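## Task

Using the load map white 6 -> D7: take out of carrier TC every vial that is not on the map and stand it in an empty well of rack R1. If white 6 is not already in well D7 of TC, put it there; if it is not in TC, it is in R1. Carry TC from transfer nest N1 to raised nest N2 so it sits flat inside N2's locators, with TC's well A1 at the N2 corner marked A1. Put forceps T1 back into holder H1 with both tips in one slot, and leave H1 upright and flat on its base. Every vial you moved must stand on the bottom of its well. Every vial you did not move must still stand in its original well, and R1 must still be seated in its nest. None of this counts if the robot is what keeps it in place, so release everything and pull the grippers away at the end.

## Robot and tools

Robot and scene: two arms, left_arm and right_arm, each ending in a parallel gripper. N1 sits between the arms; N2 is on the right_arm side. Vials are told apart by cap colour plus the digit on the cap (a bar under the digit marks its bottom). Well names (row letters, column numbers, a triangle at A1) are printed on R1 and TC. Vials are picked by the cap using forceps T1, which live in holder H1.

Frames: results give each gripper's position (metres) and orientation (quaternion w,x,y,z) in one scene frame: origin on the table top between the arms, +z up, +x out over the table, left_arm toward +y. Arm names do not refer to image sides. Motion commands, however, are in each gripper's own axes: fingers point along its +z and open and close along its y. The reported point lies between the finger pads, about 1 cm short of the tips. Printed positions can be off, more so at long reach, and arms usually settle a centimetre or more below the commanded height.

Row format (shared by both motion tools): a single list of 14 numbers, each in [-1, 1]: dx, dy, dz, rx, ry, rz, opening for left_arm, then the same seven for right_arm. Always send all 14 even if one arm stays still. dx..rz are an offset, not a pose: they are measured in that gripper's own axes from its pose in the most recent result that showed it (before any such result in a scene, or for the second and later calls inside one reply, from where it stands when the action begins). Scale: 1.0 equals 0.6 m of travel or 180 degrees; rx, ry, rz form one rotation vector. Opening is absolute: +1 fully open (0.094 m), -1 closed. All zeros is not a pause; it pulls the arm back to the reference pose. To keep an arm steady, send the offset back to its desired pose in the first call of a reply and zeros afterwards, aiming higher if it still sags.

execute_actions: argument actions is a list holding at most one item. Empty list: just returns state with pictures. An action item {rows: [...], steps: n} runs n control steps (1/30 s each, 10 to 15, default 15); each row is one step, and the last row repeats if rows are fewer than steps. Every row is an offset from the same reference pose, not from the previous row. A wait item {steps: n} (up to 300) sends nothing new and returns n steps after the last result, counting your reply time. Optional pictures (boolean) requests camera images. A refused call does nothing. The result is taken 10 steps before the action ends; those steps then run while you compose your next reply.

move: target is one 14-number row as above (offsets from the last shown pose). speed is the path top speed in m/s, 0.002 to 0.5 (default 0.25; rotation up to twice that in rad/s). Both grippers travel straight lines that finish together, lasting 0.5 to 10 s; longer paths are cut off at 10 s. Openings are sent at the start. Paths ignore obstacles and the other arm, and the hand may lag, stray or overshoot speed near full stretch. The result adds a move: line with the ending (done, off_target, moving, held, fault), any limits (paced: the pose was clipped; held: a check blocked some steps, after which the arm may jump fast), plus each gripper's distance from its target.

wait: seconds, 0 to 10; the scene runs with no new command.

zoom_image: camera (one of cam_head_left, cam_head_right, cam_high, cam_low, cam_left_wrist, cam_right_wrist) and region [x0, y0, x1, y1] in that image's pixels, at most 504 by 504, origin top-left.

finished_scene: scene is the number of the current scene; it ends that scene irreversibly and reports success. Replying with no tool call ends everything.

Control limits: each step the commanded pose is clipped to 70 mm and 16 degrees from the measured pose, so far targets need several actions; after an action an arm only continues to its last clipped pose. Position wins over orientation when both cannot be met. Joint ranges (rad): waist -2.618 to 3.054, shoulder 0 to 3.142, elbow 0 to 3.142, wrist pitch -1.571 to 1.571, wrist yaw -1.571 to 1.571, wrist roll -2.094 to 2.094.

Reading results: the state line lists left_arm | right_arm poses. grip_measured is the finger opening on the command scale (may be off by about 1 mm); command roughly 0.03 below it for a firm hold, less for a light one. Hand target shows where the controller is driving each gripper (only when nothing is kept back). HELD marks steps where your row was partly withheld; pose unreachable means the clearance check altered or blocked an arm's command; too close treats mounting plates and frame halves as part of the arm. FAULT and OVER-TEMPERATURE FAULT lines mean an arm stopped; MOTOR HOT warns from 75 °C, with stops at 90 °C and a collapse at 100 °C, so avoid holding loads for long. Joint torques include offsets and noise.

Avoid: knocking anything off the table, dropping or slipping parts, slamming, fast contact, targets set far past a contact (they press harder), and arms touching each other. Brief outside tugs or pushes on parts can occur; check grips and positions.

Each tool is called after "Call:" as name([rows], argument=value, ...), one row to a line, values as JSON.

## Session

I'll start by looking at the current state.

Call:
execute_actions(actions=[])

Scene clock: 0.00 s of 18600.00 s.
left_arm: end_effector_position=(+0.2915, +0.7737, +0.1497) grip_measured=+1.000 end_effector_quat_wxyz=(+0.549, -0.575, +0.323, +0.514) | right_arm: end_effector_position=(+0.3016, -0.4457, +0.1474) grip_measured=+1.000 end_effector_quat_wxyz=(+0.141, +0.840, +0.433, +0.295)
Joint positions: left_arm=[ 0.644  2.443  1.376  1.408 -1.169  0.009  0.094] | right_arm=[-0.946  1.511  1.144 -0.734 -0.491  1.471  0.094]
Joint velocities: left_arm=[ 0.007 -0.022 -0.007 -0.051 -0.066 -0.051  0.   ] | right_arm=[ 0.012 -0.002 -0.002 -0.007 -0.007 -0.066  0.   ]
Joint torques (N m, as the arm reports them, + toward a larger angle): no reading
Hand target (left_arm): +0.293, +0.774, +0.155; +0.551, -0.573, +0.323, +0.513
Hand target (right_arm): +0.300, -0.444, +0.148; +0.139, +0.840, +0.434, +0.294

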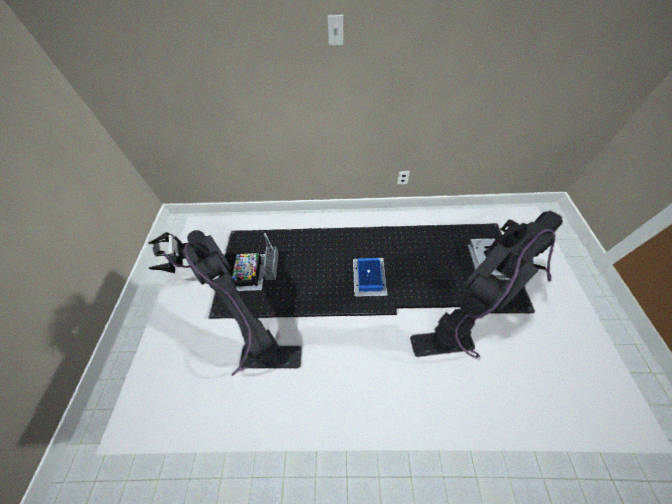

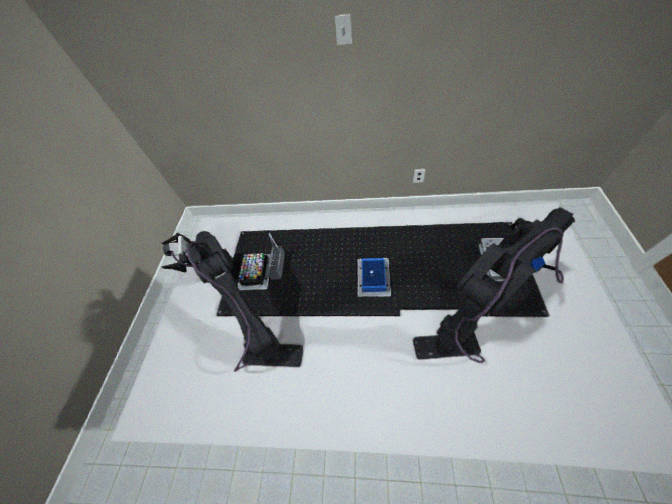

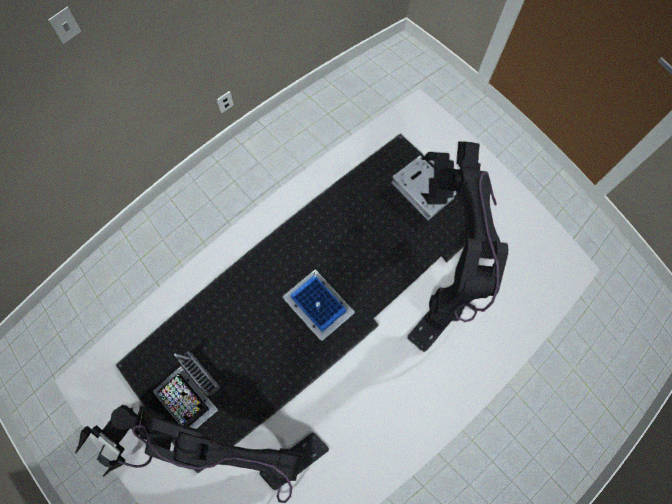

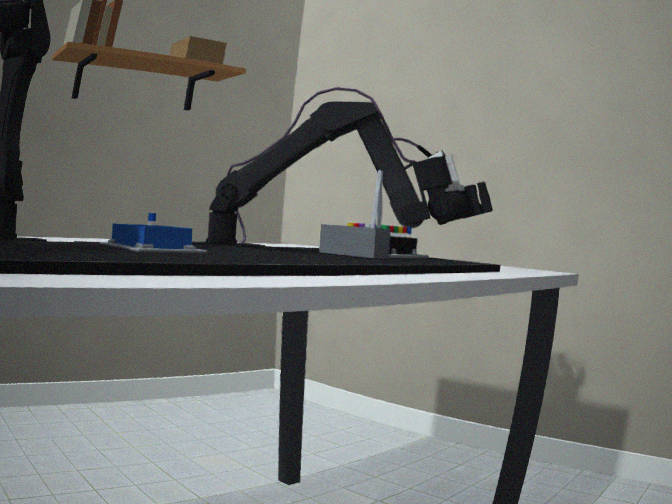

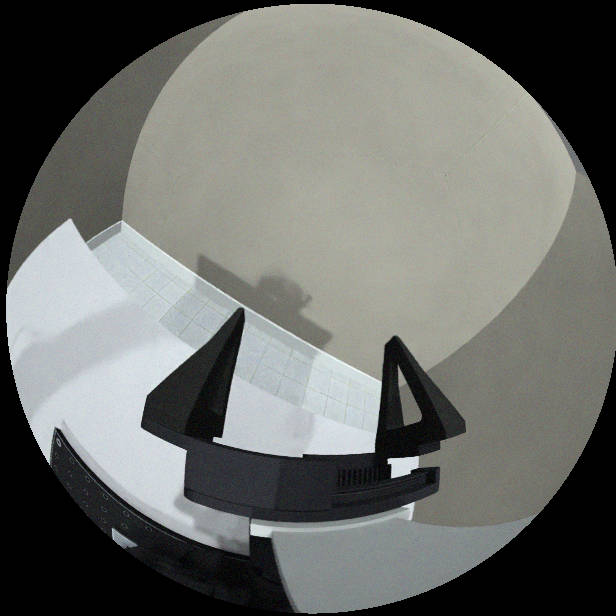

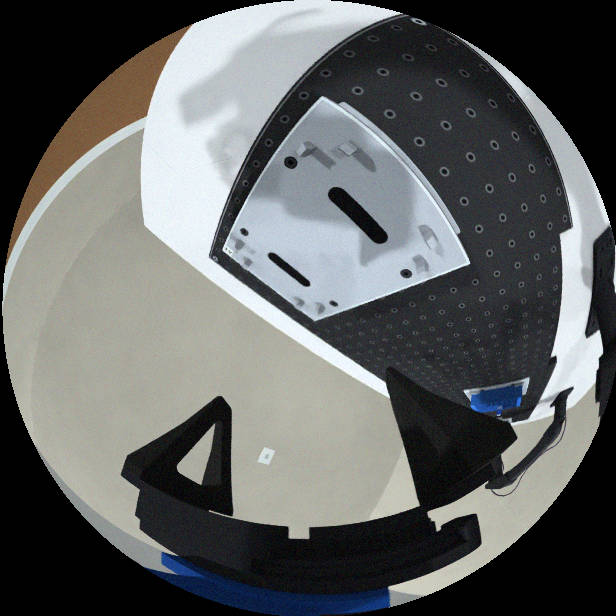

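Call:
zoom_image(camera="cam_high", region=[270, 260, 370, 350])

Call:
zoom_image(camera="cam_high", region=[140, 340, 240, 440])

Call:
zoom_image(camera="cam_low", region=[300, 150, 450, 270])

Call:
zoom_image(camera="cam_right_wrist", region=[190, 80, 490, 340])

Region (270, 260, 370, 350) of cam_high's 672x504 image, scaled by 5.040, with more detail than that image has; it fills the top 454 rows of this view, and the rest is white.

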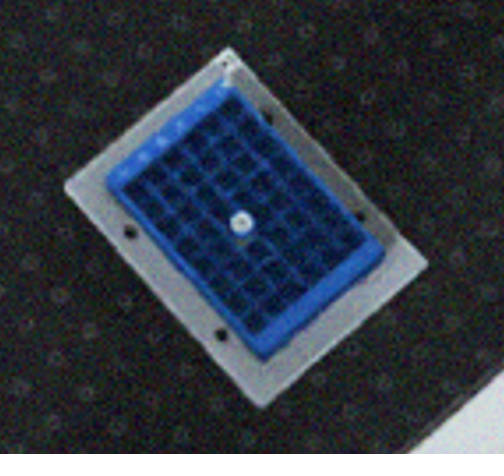

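Region (140, 340, 240, 440) of cam_high's 672x504 image, scaled by 5.040, with more detail than that image has.

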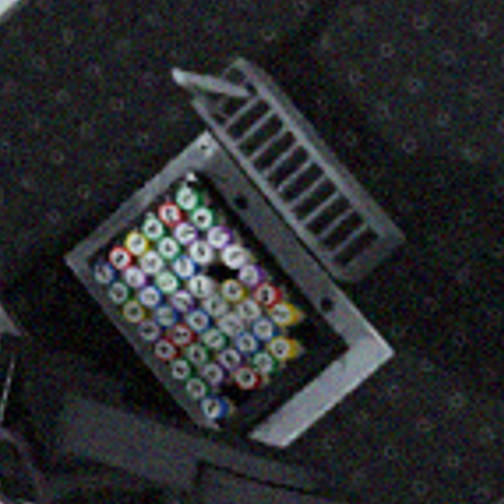

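Region (300, 150, 450, 270) of cam_low's 672x504 image, scaled by 3.360, with more detail than that image has; it fills the top 403 rows of this view, and the rest is white.

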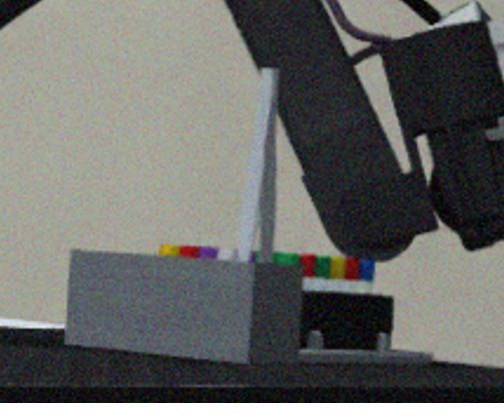

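Region (190, 80, 490, 340) of cam_right_wrist's 616x616 image, scaled by 1.680, with more detail than that image has; it fills the top 437 rows of this view, and the rest is white.

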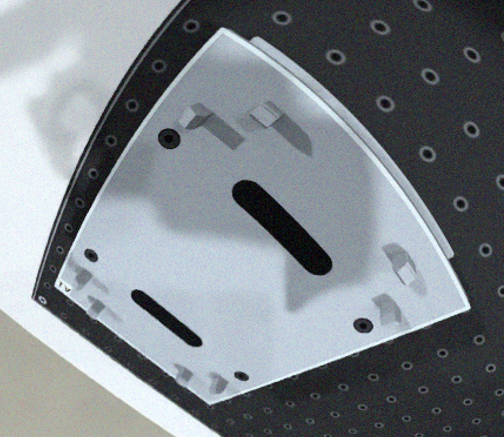

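Call:
move(target=[-0.13, -0.04, 0.018, 0, 0, 0, 1, 0, 0, 0, 0, 0, 0, 1], speed=0.2)

Scene clock: 7.17 s of 18600.00 s.
left_arm: end_effector_position=(+0.2882, +0.7714, +0.2227) grip_measured=+1.000 end_effector_quat_wxyz=(+0.546, -0.574, +0.326, +0.516) | right_arm: end_effector_position=(+0.3017, -0.4458, +0.1475) grip_measured=+1.000 end_effector_quat_wxyz=(+0.141, +0.840, +0.433, +0.295)
Joint positions: left_arm=[ 0.644  2.246  1.376  1.208 -1.169  0.015  0.094] | right_arm=[-0.946  1.511  1.144 -0.733 -0.491  1.471  0.094]
Joint velocities: left_arm=[-0.002  0.007  0.007 -0.037  0.007 -0.066  0.   ] | right_arm=[-0.037 -0.007 -0.002  0.066  0.007  0.007  0.   ]
Joint torques (N m, as the arm reports them, + toward a larger angle): left_arm=[  0.22 -11.04   6.9    1.17   0.22  -0.07] | right_arm=[ 0.1  -7.77  7.92  1.04 -0.22 -0.04]
Hand target (left_arm): +0.290, +0.773, +0.232; +0.549, -0.575, +0.323, +0.514
Hand target (right_arm): +0.302, -0.446, +0.147; +0.141, +0.840, +0.433, +0.295
Off the commanded pose (left_arm): 0.010 m, 0 deg.
Off the commanded pose (right_arm): 0.000 m, 0 deg.
Kept back: nothing.
After step 90, 3.07 s passed at rest.
move: done

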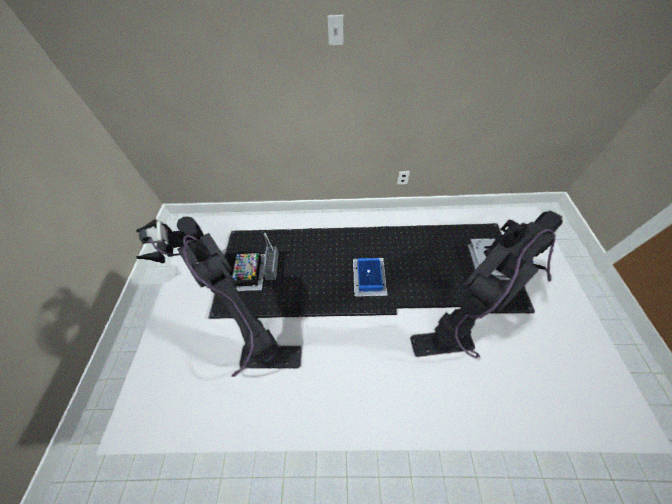

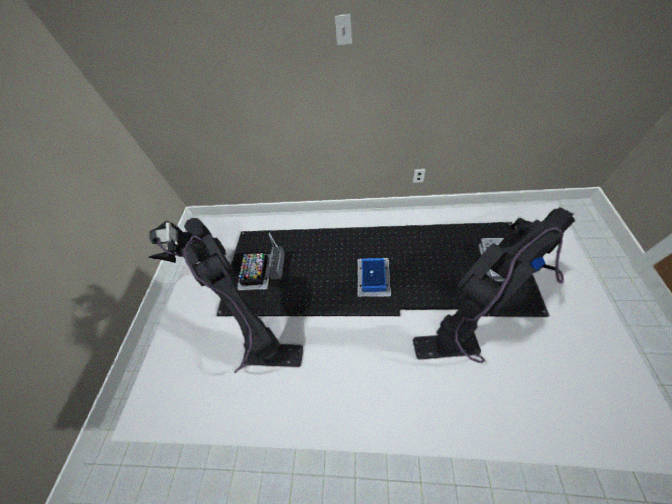

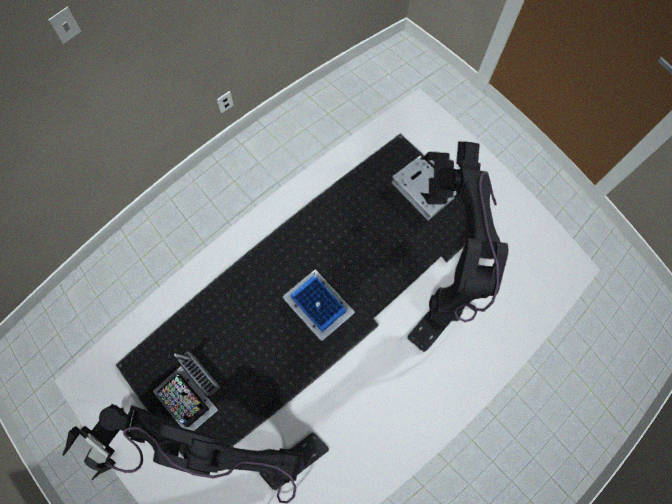

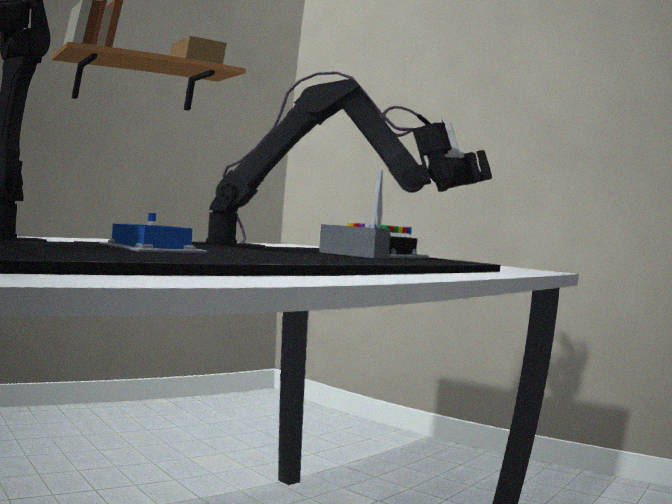

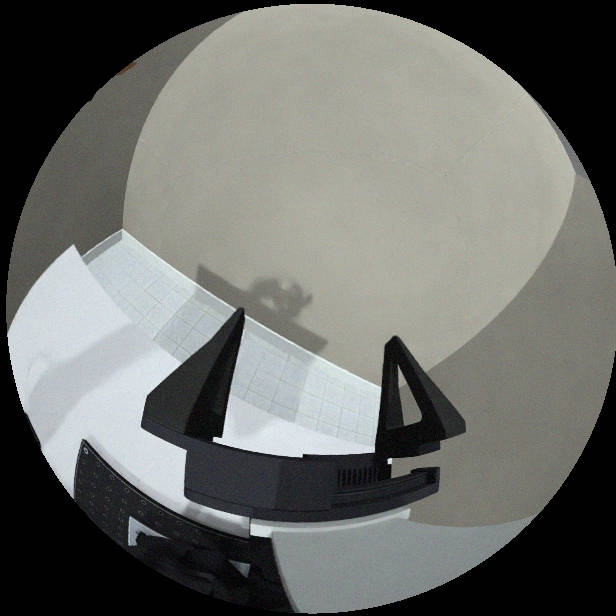

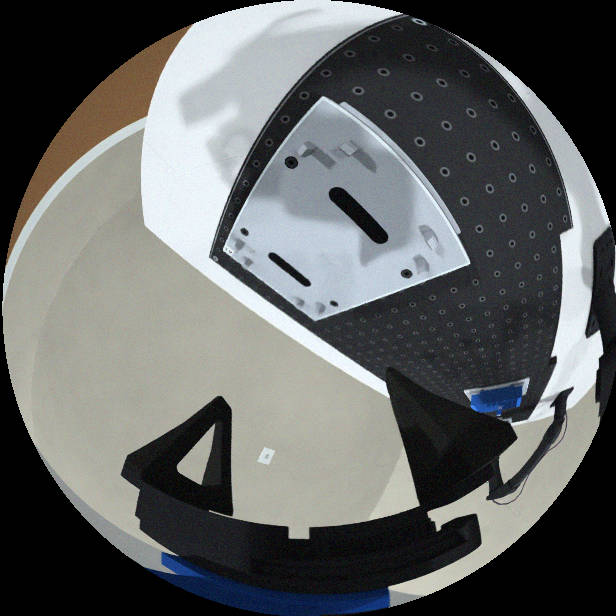

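Call:
move(target=[-0.073, 0.158, -0.422, 0.430, 0.455, 0.479, 1, 0, 0, 0, 0, 0, 0, 1], speed=0.4)

Scene clock: 11.77 s of 18600.00 s.
left_arm: end_effector_position=(+0.2444, +0.5076, +0.1962) grip_measured=+1.000 end_effector_quat_wxyz=(+0.016, +0.004, +1.000, +0.023) | right_arm: end_effector_position=(+0.3019, -0.4460, +0.1476) grip_measured=+1.000 end_effector_quat_wxyz=(+0.142, +0.840, +0.433, +0.295)
Joint positions: left_arm=[ 0.557  1.789  1.821 -1.552 -0.023  0.543  0.094] | right_arm=[-0.946  1.511  1.144 -0.732 -0.491  1.471  0.094]
Joint velocities: left_arm=[-0.027 -0.012 -0.007 -0.022  0.11  -0.022  0.   ] | right_arm=[-0.007  0.012 -0.012 -0.022 -0.007 -0.007  0.   ]
Joint torques (N m, as the arm reports them, + toward a larger angle): left_arm=[-0.49 -6.87  6.87  0.31  0.19  0.04] | right_arm=[ 0.06 -7.77  7.97  1.05 -0.22 -0.03]
Hand target (left_arm): +0.247, +0.503, +0.202; +0.022, +0.012, +1.000, +0.018
Hand target (right_arm): +0.302, -0.446, +0.148; +0.141, +0.840, +0.433, +0.295
Off the commanded pose (left_arm): 0.011 m, 3 deg.
Off the commanded pose (right_arm): 0.000 m, 0 deg.
joint sent to its limit (left arm) — the command would take joint 4 (wrist pitch) past its lower limit, so that joint was sent only as far as its limit.
Kept back: nothing.
move: off_target (left_arm)

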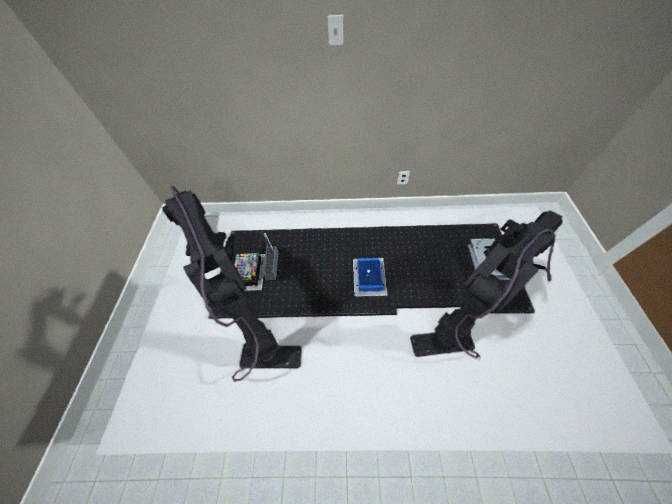

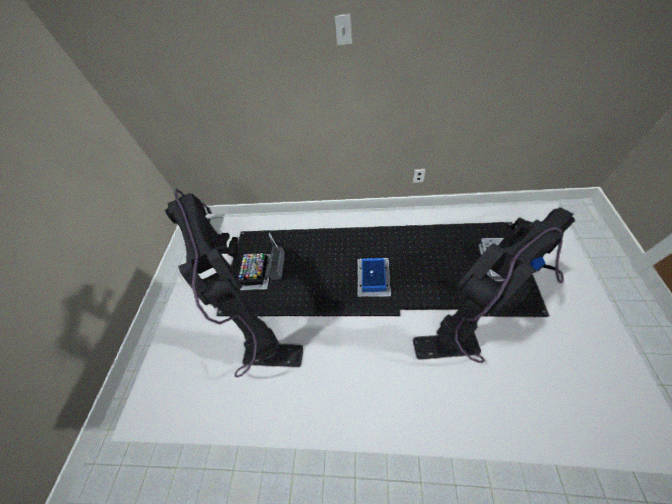

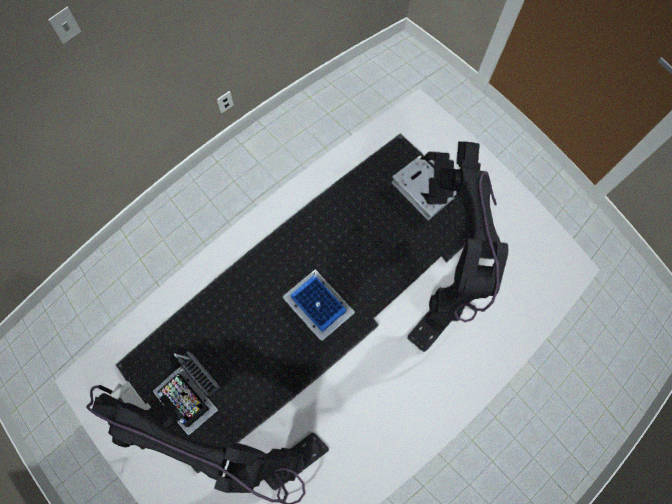

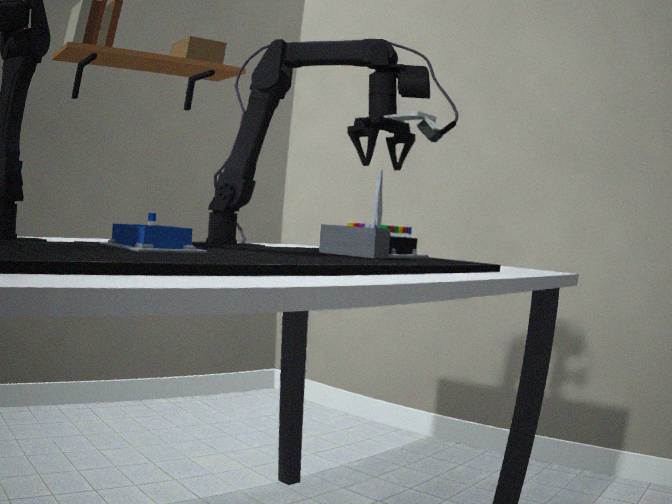

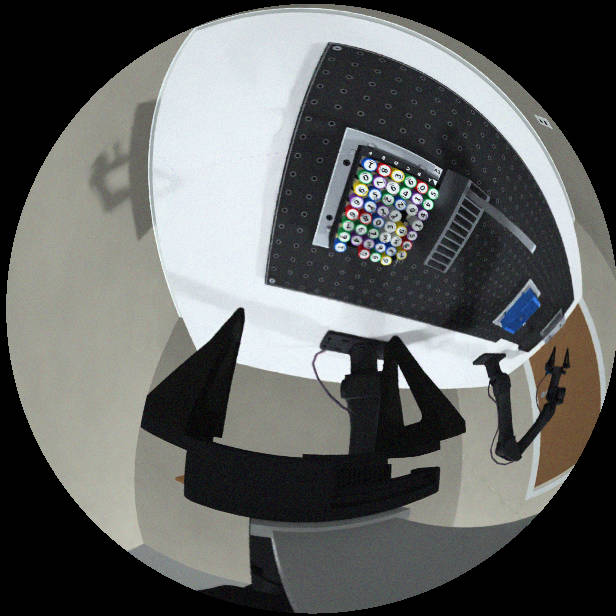

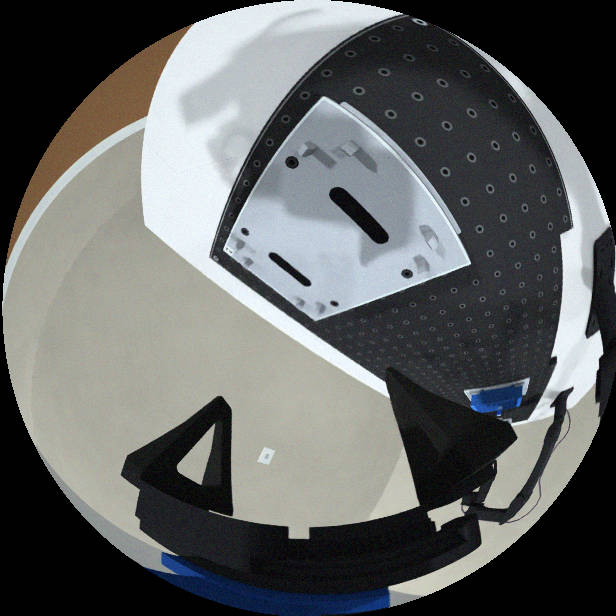

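Call:
zoom_image(camera="cam_left_wrist", region=[310, 120, 460, 280])

Call:
zoom_image(camera="cam_left_wrist", region=[410, 150, 560, 290])

Call:
zoom_image(camera="cam_low", region=[310, 60, 480, 270])

Region (310, 120, 460, 280) of cam_left_wrist's 616x616 image, scaled by 3.150, with more detail than that image has; it fills the left 472 columns of this view, and the rest is white.

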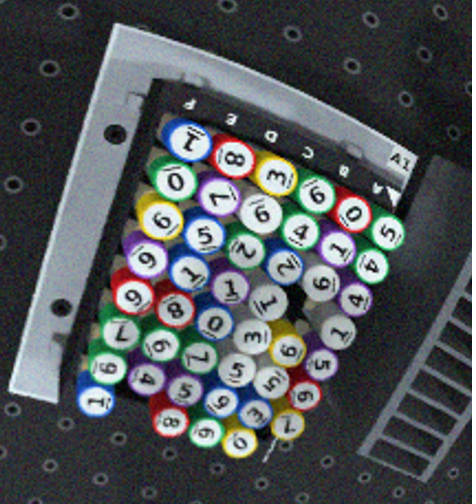

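Region (410, 150, 560, 290) of cam_left_wrist's 616x616 image, scaled by 3.360, with more detail than that image has; it fills the top 470 rows of this view, and the rest is white.

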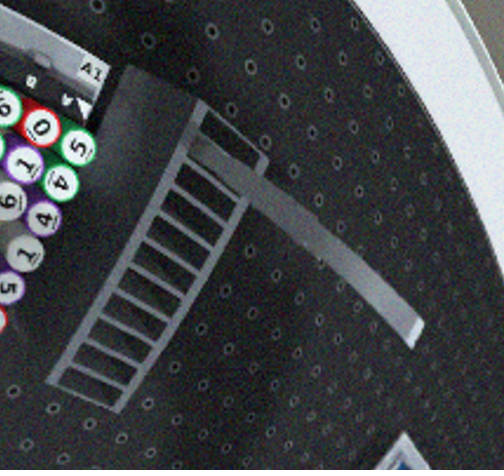

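Region (310, 60, 480, 270) of cam_low's 672x504 image, scaled by 2.400, with more detail than that image has; it fills the left 408 columns of this view, and the rest is white.

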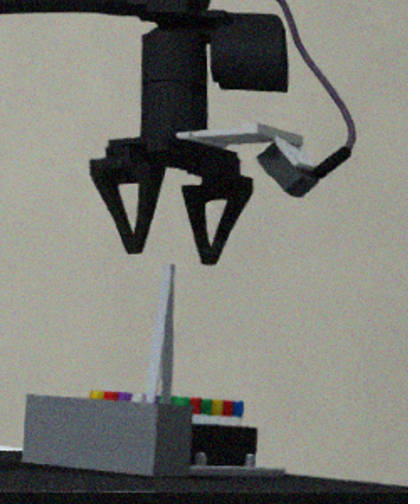

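Call:
zoom_image(camera="cam_left_wrist", region=[370, 165, 440, 235])

Region (370, 165, 440, 235) of cam_left_wrist's 616x616 image, scaled by 7.200, with more detail than that image has.

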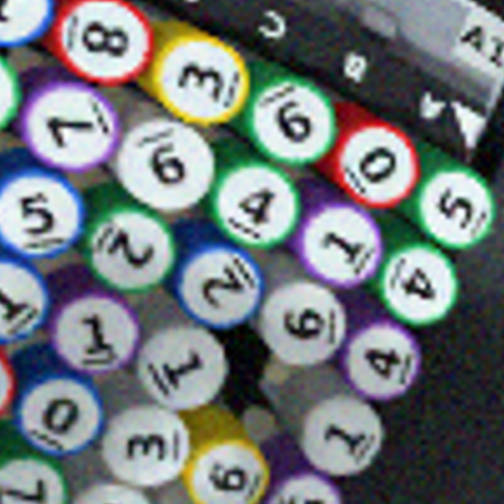

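Call:
zoom_image(camera="cam_left_wrist", region=[240, 20, 600, 380])

Region (240, 20, 600, 380) of cam_left_wrist's 616x616 image, scaled by 1.400, with more detail than that image has.

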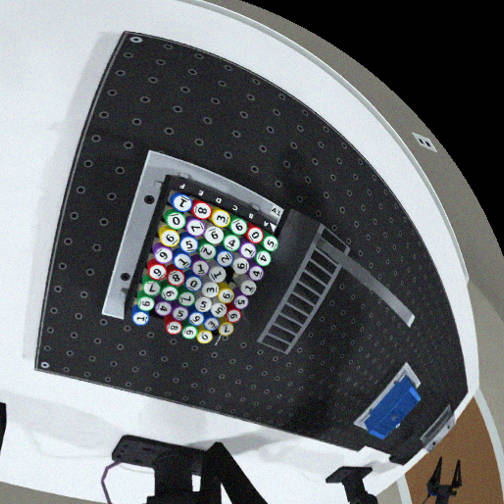

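Call:
move(target=[-0.1905, -0.2517, -0.037, 0.0142, -0.0731, -0.0045, 0.3, 0, 0, 0, 0, 0, 0, 1], speed=0.25)

Scene clock: 26.73 s of 18600.00 s.
left_arm: end_effector_position=(+0.3489, +0.3546, +0.2088) grip_measured=+0.302 end_effector_quat_wxyz=(+0.110, +0.005, +0.994, -0.003) | right_arm: end_effector_position=(+0.3021, -0.4461, +0.1478) grip_measured=+1.000 end_effector_quat_wxyz=(+0.142, +0.839, +0.433, +0.295)
Joint positions: left_arm=[ 0.083  1.859  1.94  -1.431  0.021  0.068  0.061] | right_arm=[-0.946  1.511  1.144 -0.731 -0.491  1.471  0.094]
Joint velocities: left_arm=[-0.017  0.002 -0.022  0.007 -0.037  0.022 -0.   ] | right_arm=[-0.017 -0.017 -0.012  0.037 -0.051 -0.007  0.   ]
Joint torques (N m, as the arm reports them, + toward a larger angle): left_arm=[ 0.27 -7.28  7.66  0.96 -0.03 -0.1 ] | right_arm=[-0.01 -7.74  7.92  1.04 -0.22 -0.03]
Hand target (left_arm): +0.359, +0.357, +0.217; +0.134, -0.001, +0.991, +0.000
Hand target (right_arm): +0.302, -0.446, +0.148; +0.142, +0.840, +0.433, +0.295
Off the commanded pose (left_arm): 0.010 m, 2 deg.
Off the commanded pose (right_arm): 0.000 m, 0 deg.
Kept back: nothing.
After step 90, 10.60 s passed at rest.
move: done

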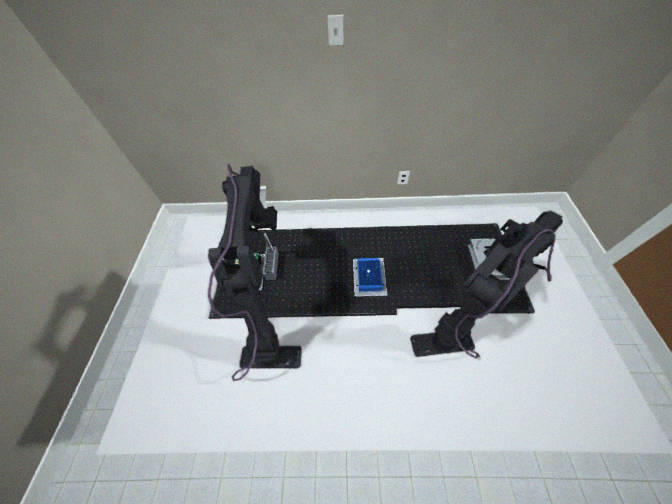

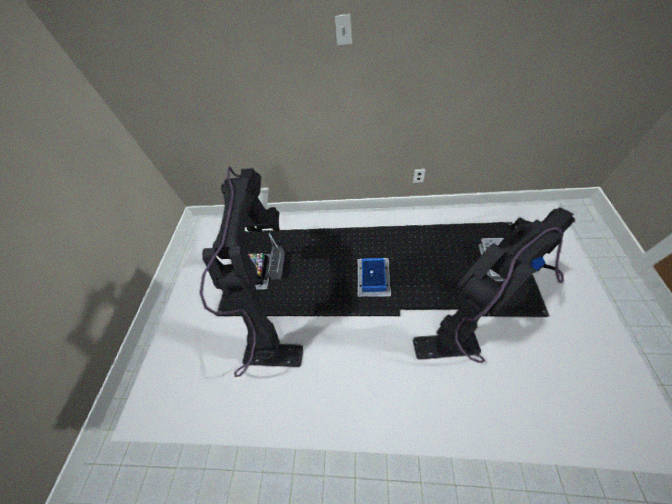

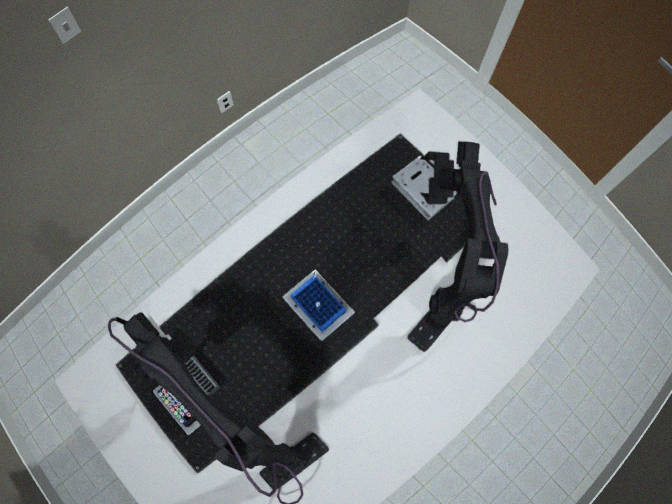

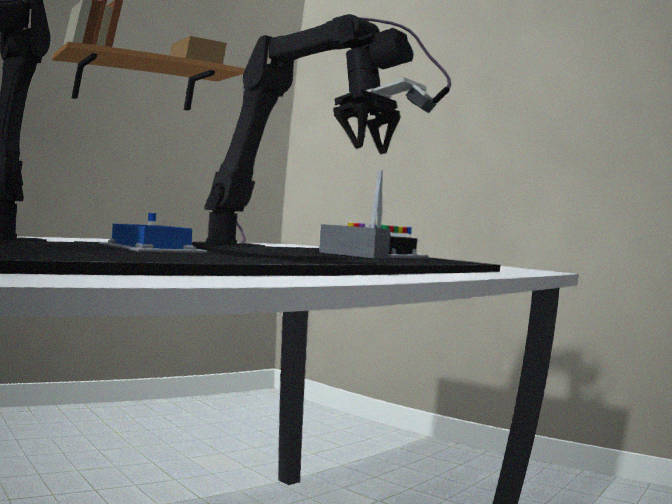

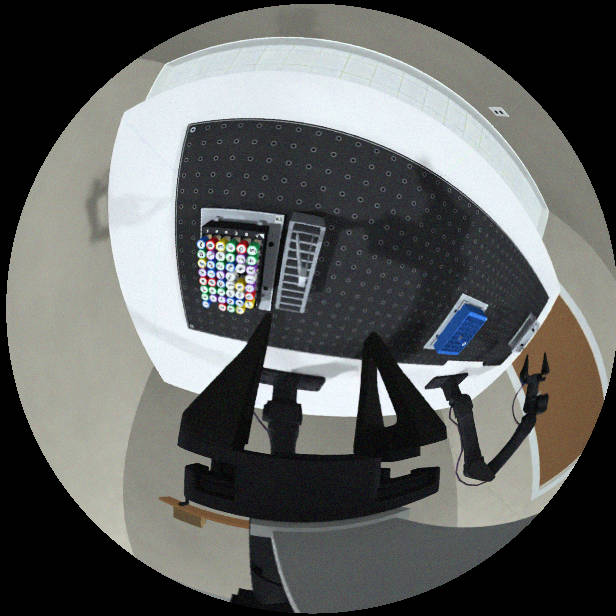

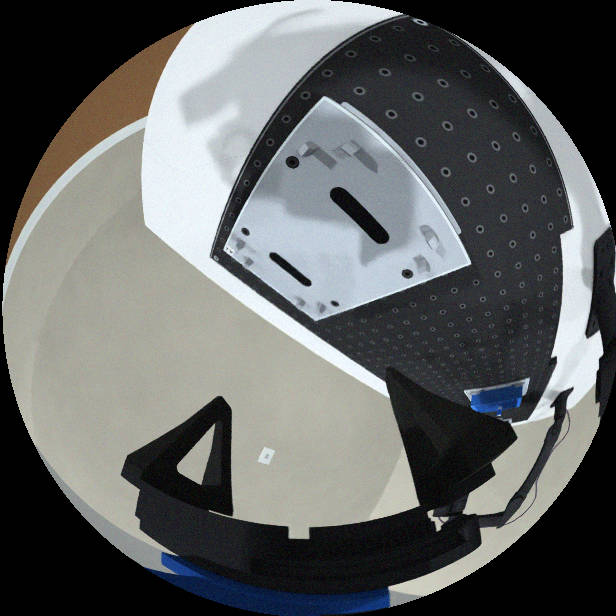

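Call:
zoom_image(camera="cam_left_wrist", region=[240, 200, 400, 360])

Call:
zoom_image(camera="cam_low", region=[310, 70, 460, 270])

Region (240, 200, 400, 360) of cam_left_wrist's 616x616 image, scaled by 3.150, with more detail than that image has.

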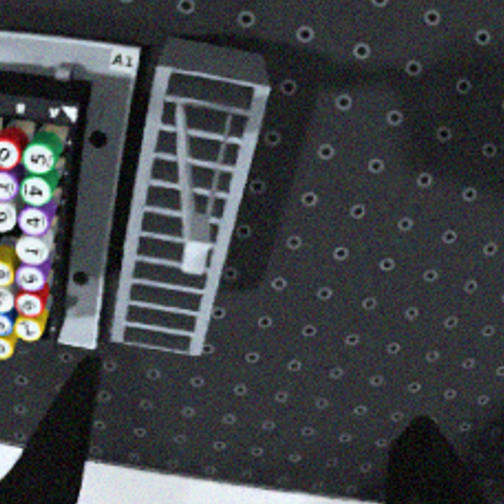

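Region (310, 70, 460, 270) of cam_low's 672x504 image, scaled by 2.520, with more detail than that image has; it fills the left 378 columns of this view, and the rest is white.

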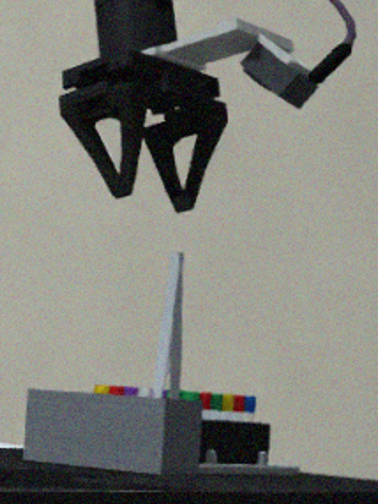

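Call:
move(target=[0.021, 0.025, 0.135, 0, -0.01, 0, 0.0, 0, 0, 0, 0, 0, 0, 1], speed=0.12)

Scene clock: 30.43 s of 18600.00 s.
left_arm: end_effector_position=(+0.3508, +0.3672, +0.1193) grip_measured=+0.002 end_effector_quat_wxyz=(+0.106, +0.003, +0.994, -0.001) | right_arm: end_effector_position=(+0.3022, -0.4462, +0.1478) grip_measured=+1.000 end_effector_quat_wxyz=(+0.143, +0.839, +0.434, +0.295)
Joint positions: left_arm=[ 0.115  1.83   1.544 -1.074  0.021  0.096  0.047] | right_arm=[-0.946  1.511  1.144 -0.73  -0.491  1.471  0.094]
Joint velocities: left_arm=[ 0.002 -0.022 -0.002 -0.022 -0.022 -0.081 -0.   ] | right_arm=[ 0.002  0.012 -0.002 -0.007 -0.022  0.007  0.   ]
Joint torques (N m, as the arm reports them, + toward a larger angle): left_arm=[ 0.67 -9.4   4.8   0.96  0.17  0.09] | right_arm=[ 0.07 -7.74  7.94  1.04 -0.22 -0.03]
Hand target (left_arm): +0.354, +0.368, +0.127; +0.126, +0.004, +0.992, -0.003
Hand target (right_arm): +0.302, -0.446, +0.148; +0.142, +0.839, +0.433, +0.295
Off the commanded pose (left_arm): 0.009 m, 2 deg.
Off the commanded pose (right_arm): 0.000 m, 0 deg.
Kept back: nothing.
move: done

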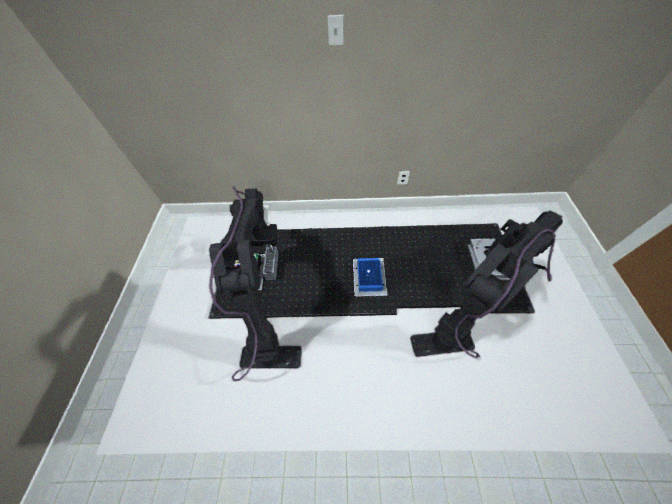

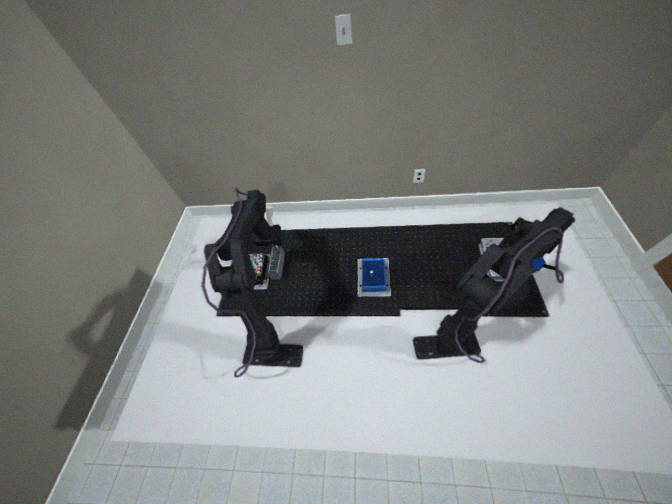

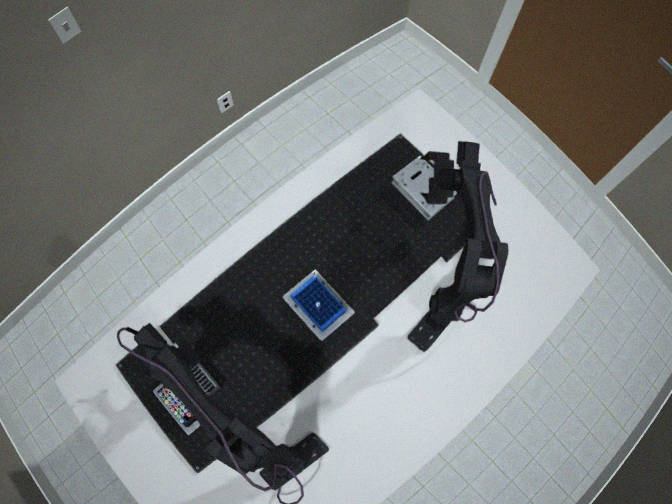

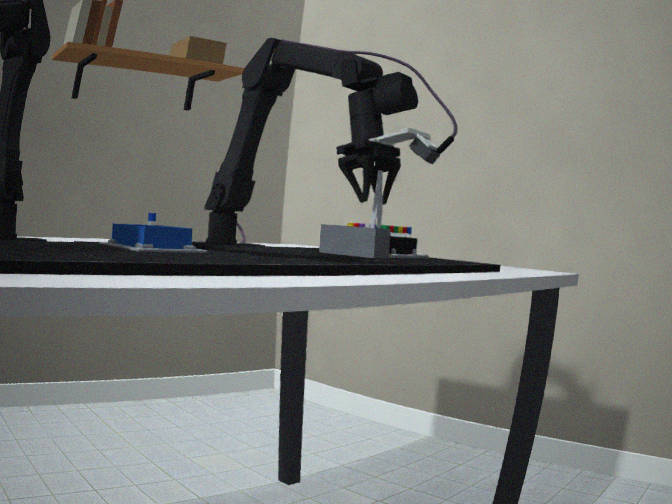

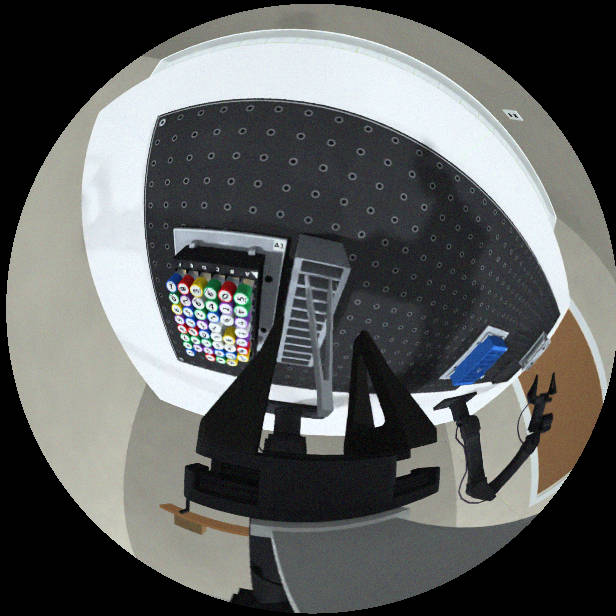

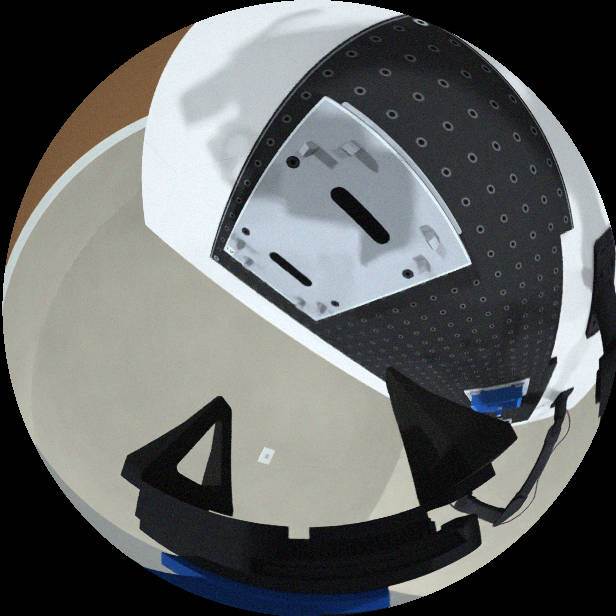

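Call:
zoom_image(camera="cam_low", region=[325, 130, 435, 250])

Call:
zoom_image(camera="cam_left_wrist", region=[230, 230, 450, 470])

Call:
zoom_image(camera="cam_head_right", region=[235, 200, 315, 290])

Region (325, 130, 435, 250) of cam_low's 672x504 image, scaled by 4.200, with more detail than that image has; it fills the left 462 columns of this view, and the rest is white.

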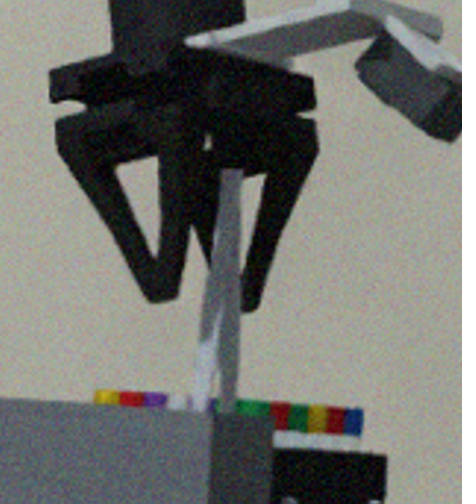

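Region (230, 230, 450, 470) of cam_left_wrist's 616x616 image, scaled by 2.100, with more detail than that image has; it fills the left 462 columns of this view, and the rest is white.

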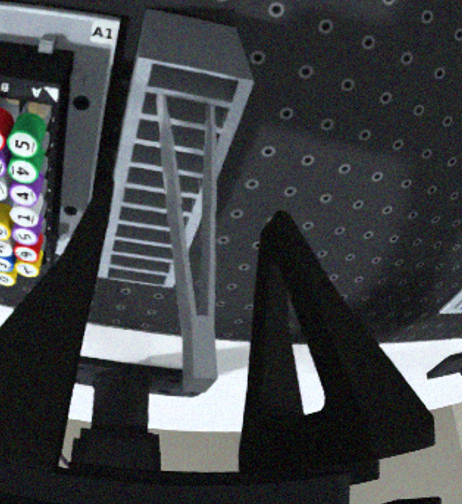

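Region (235, 200, 315, 290) of cam_head_right's 672x504 image, scaled by 5.600, with more detail than that image has.

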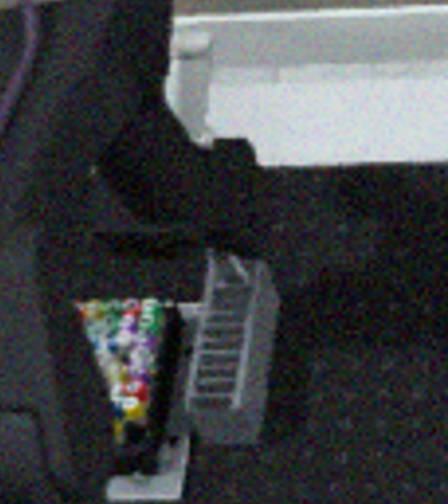

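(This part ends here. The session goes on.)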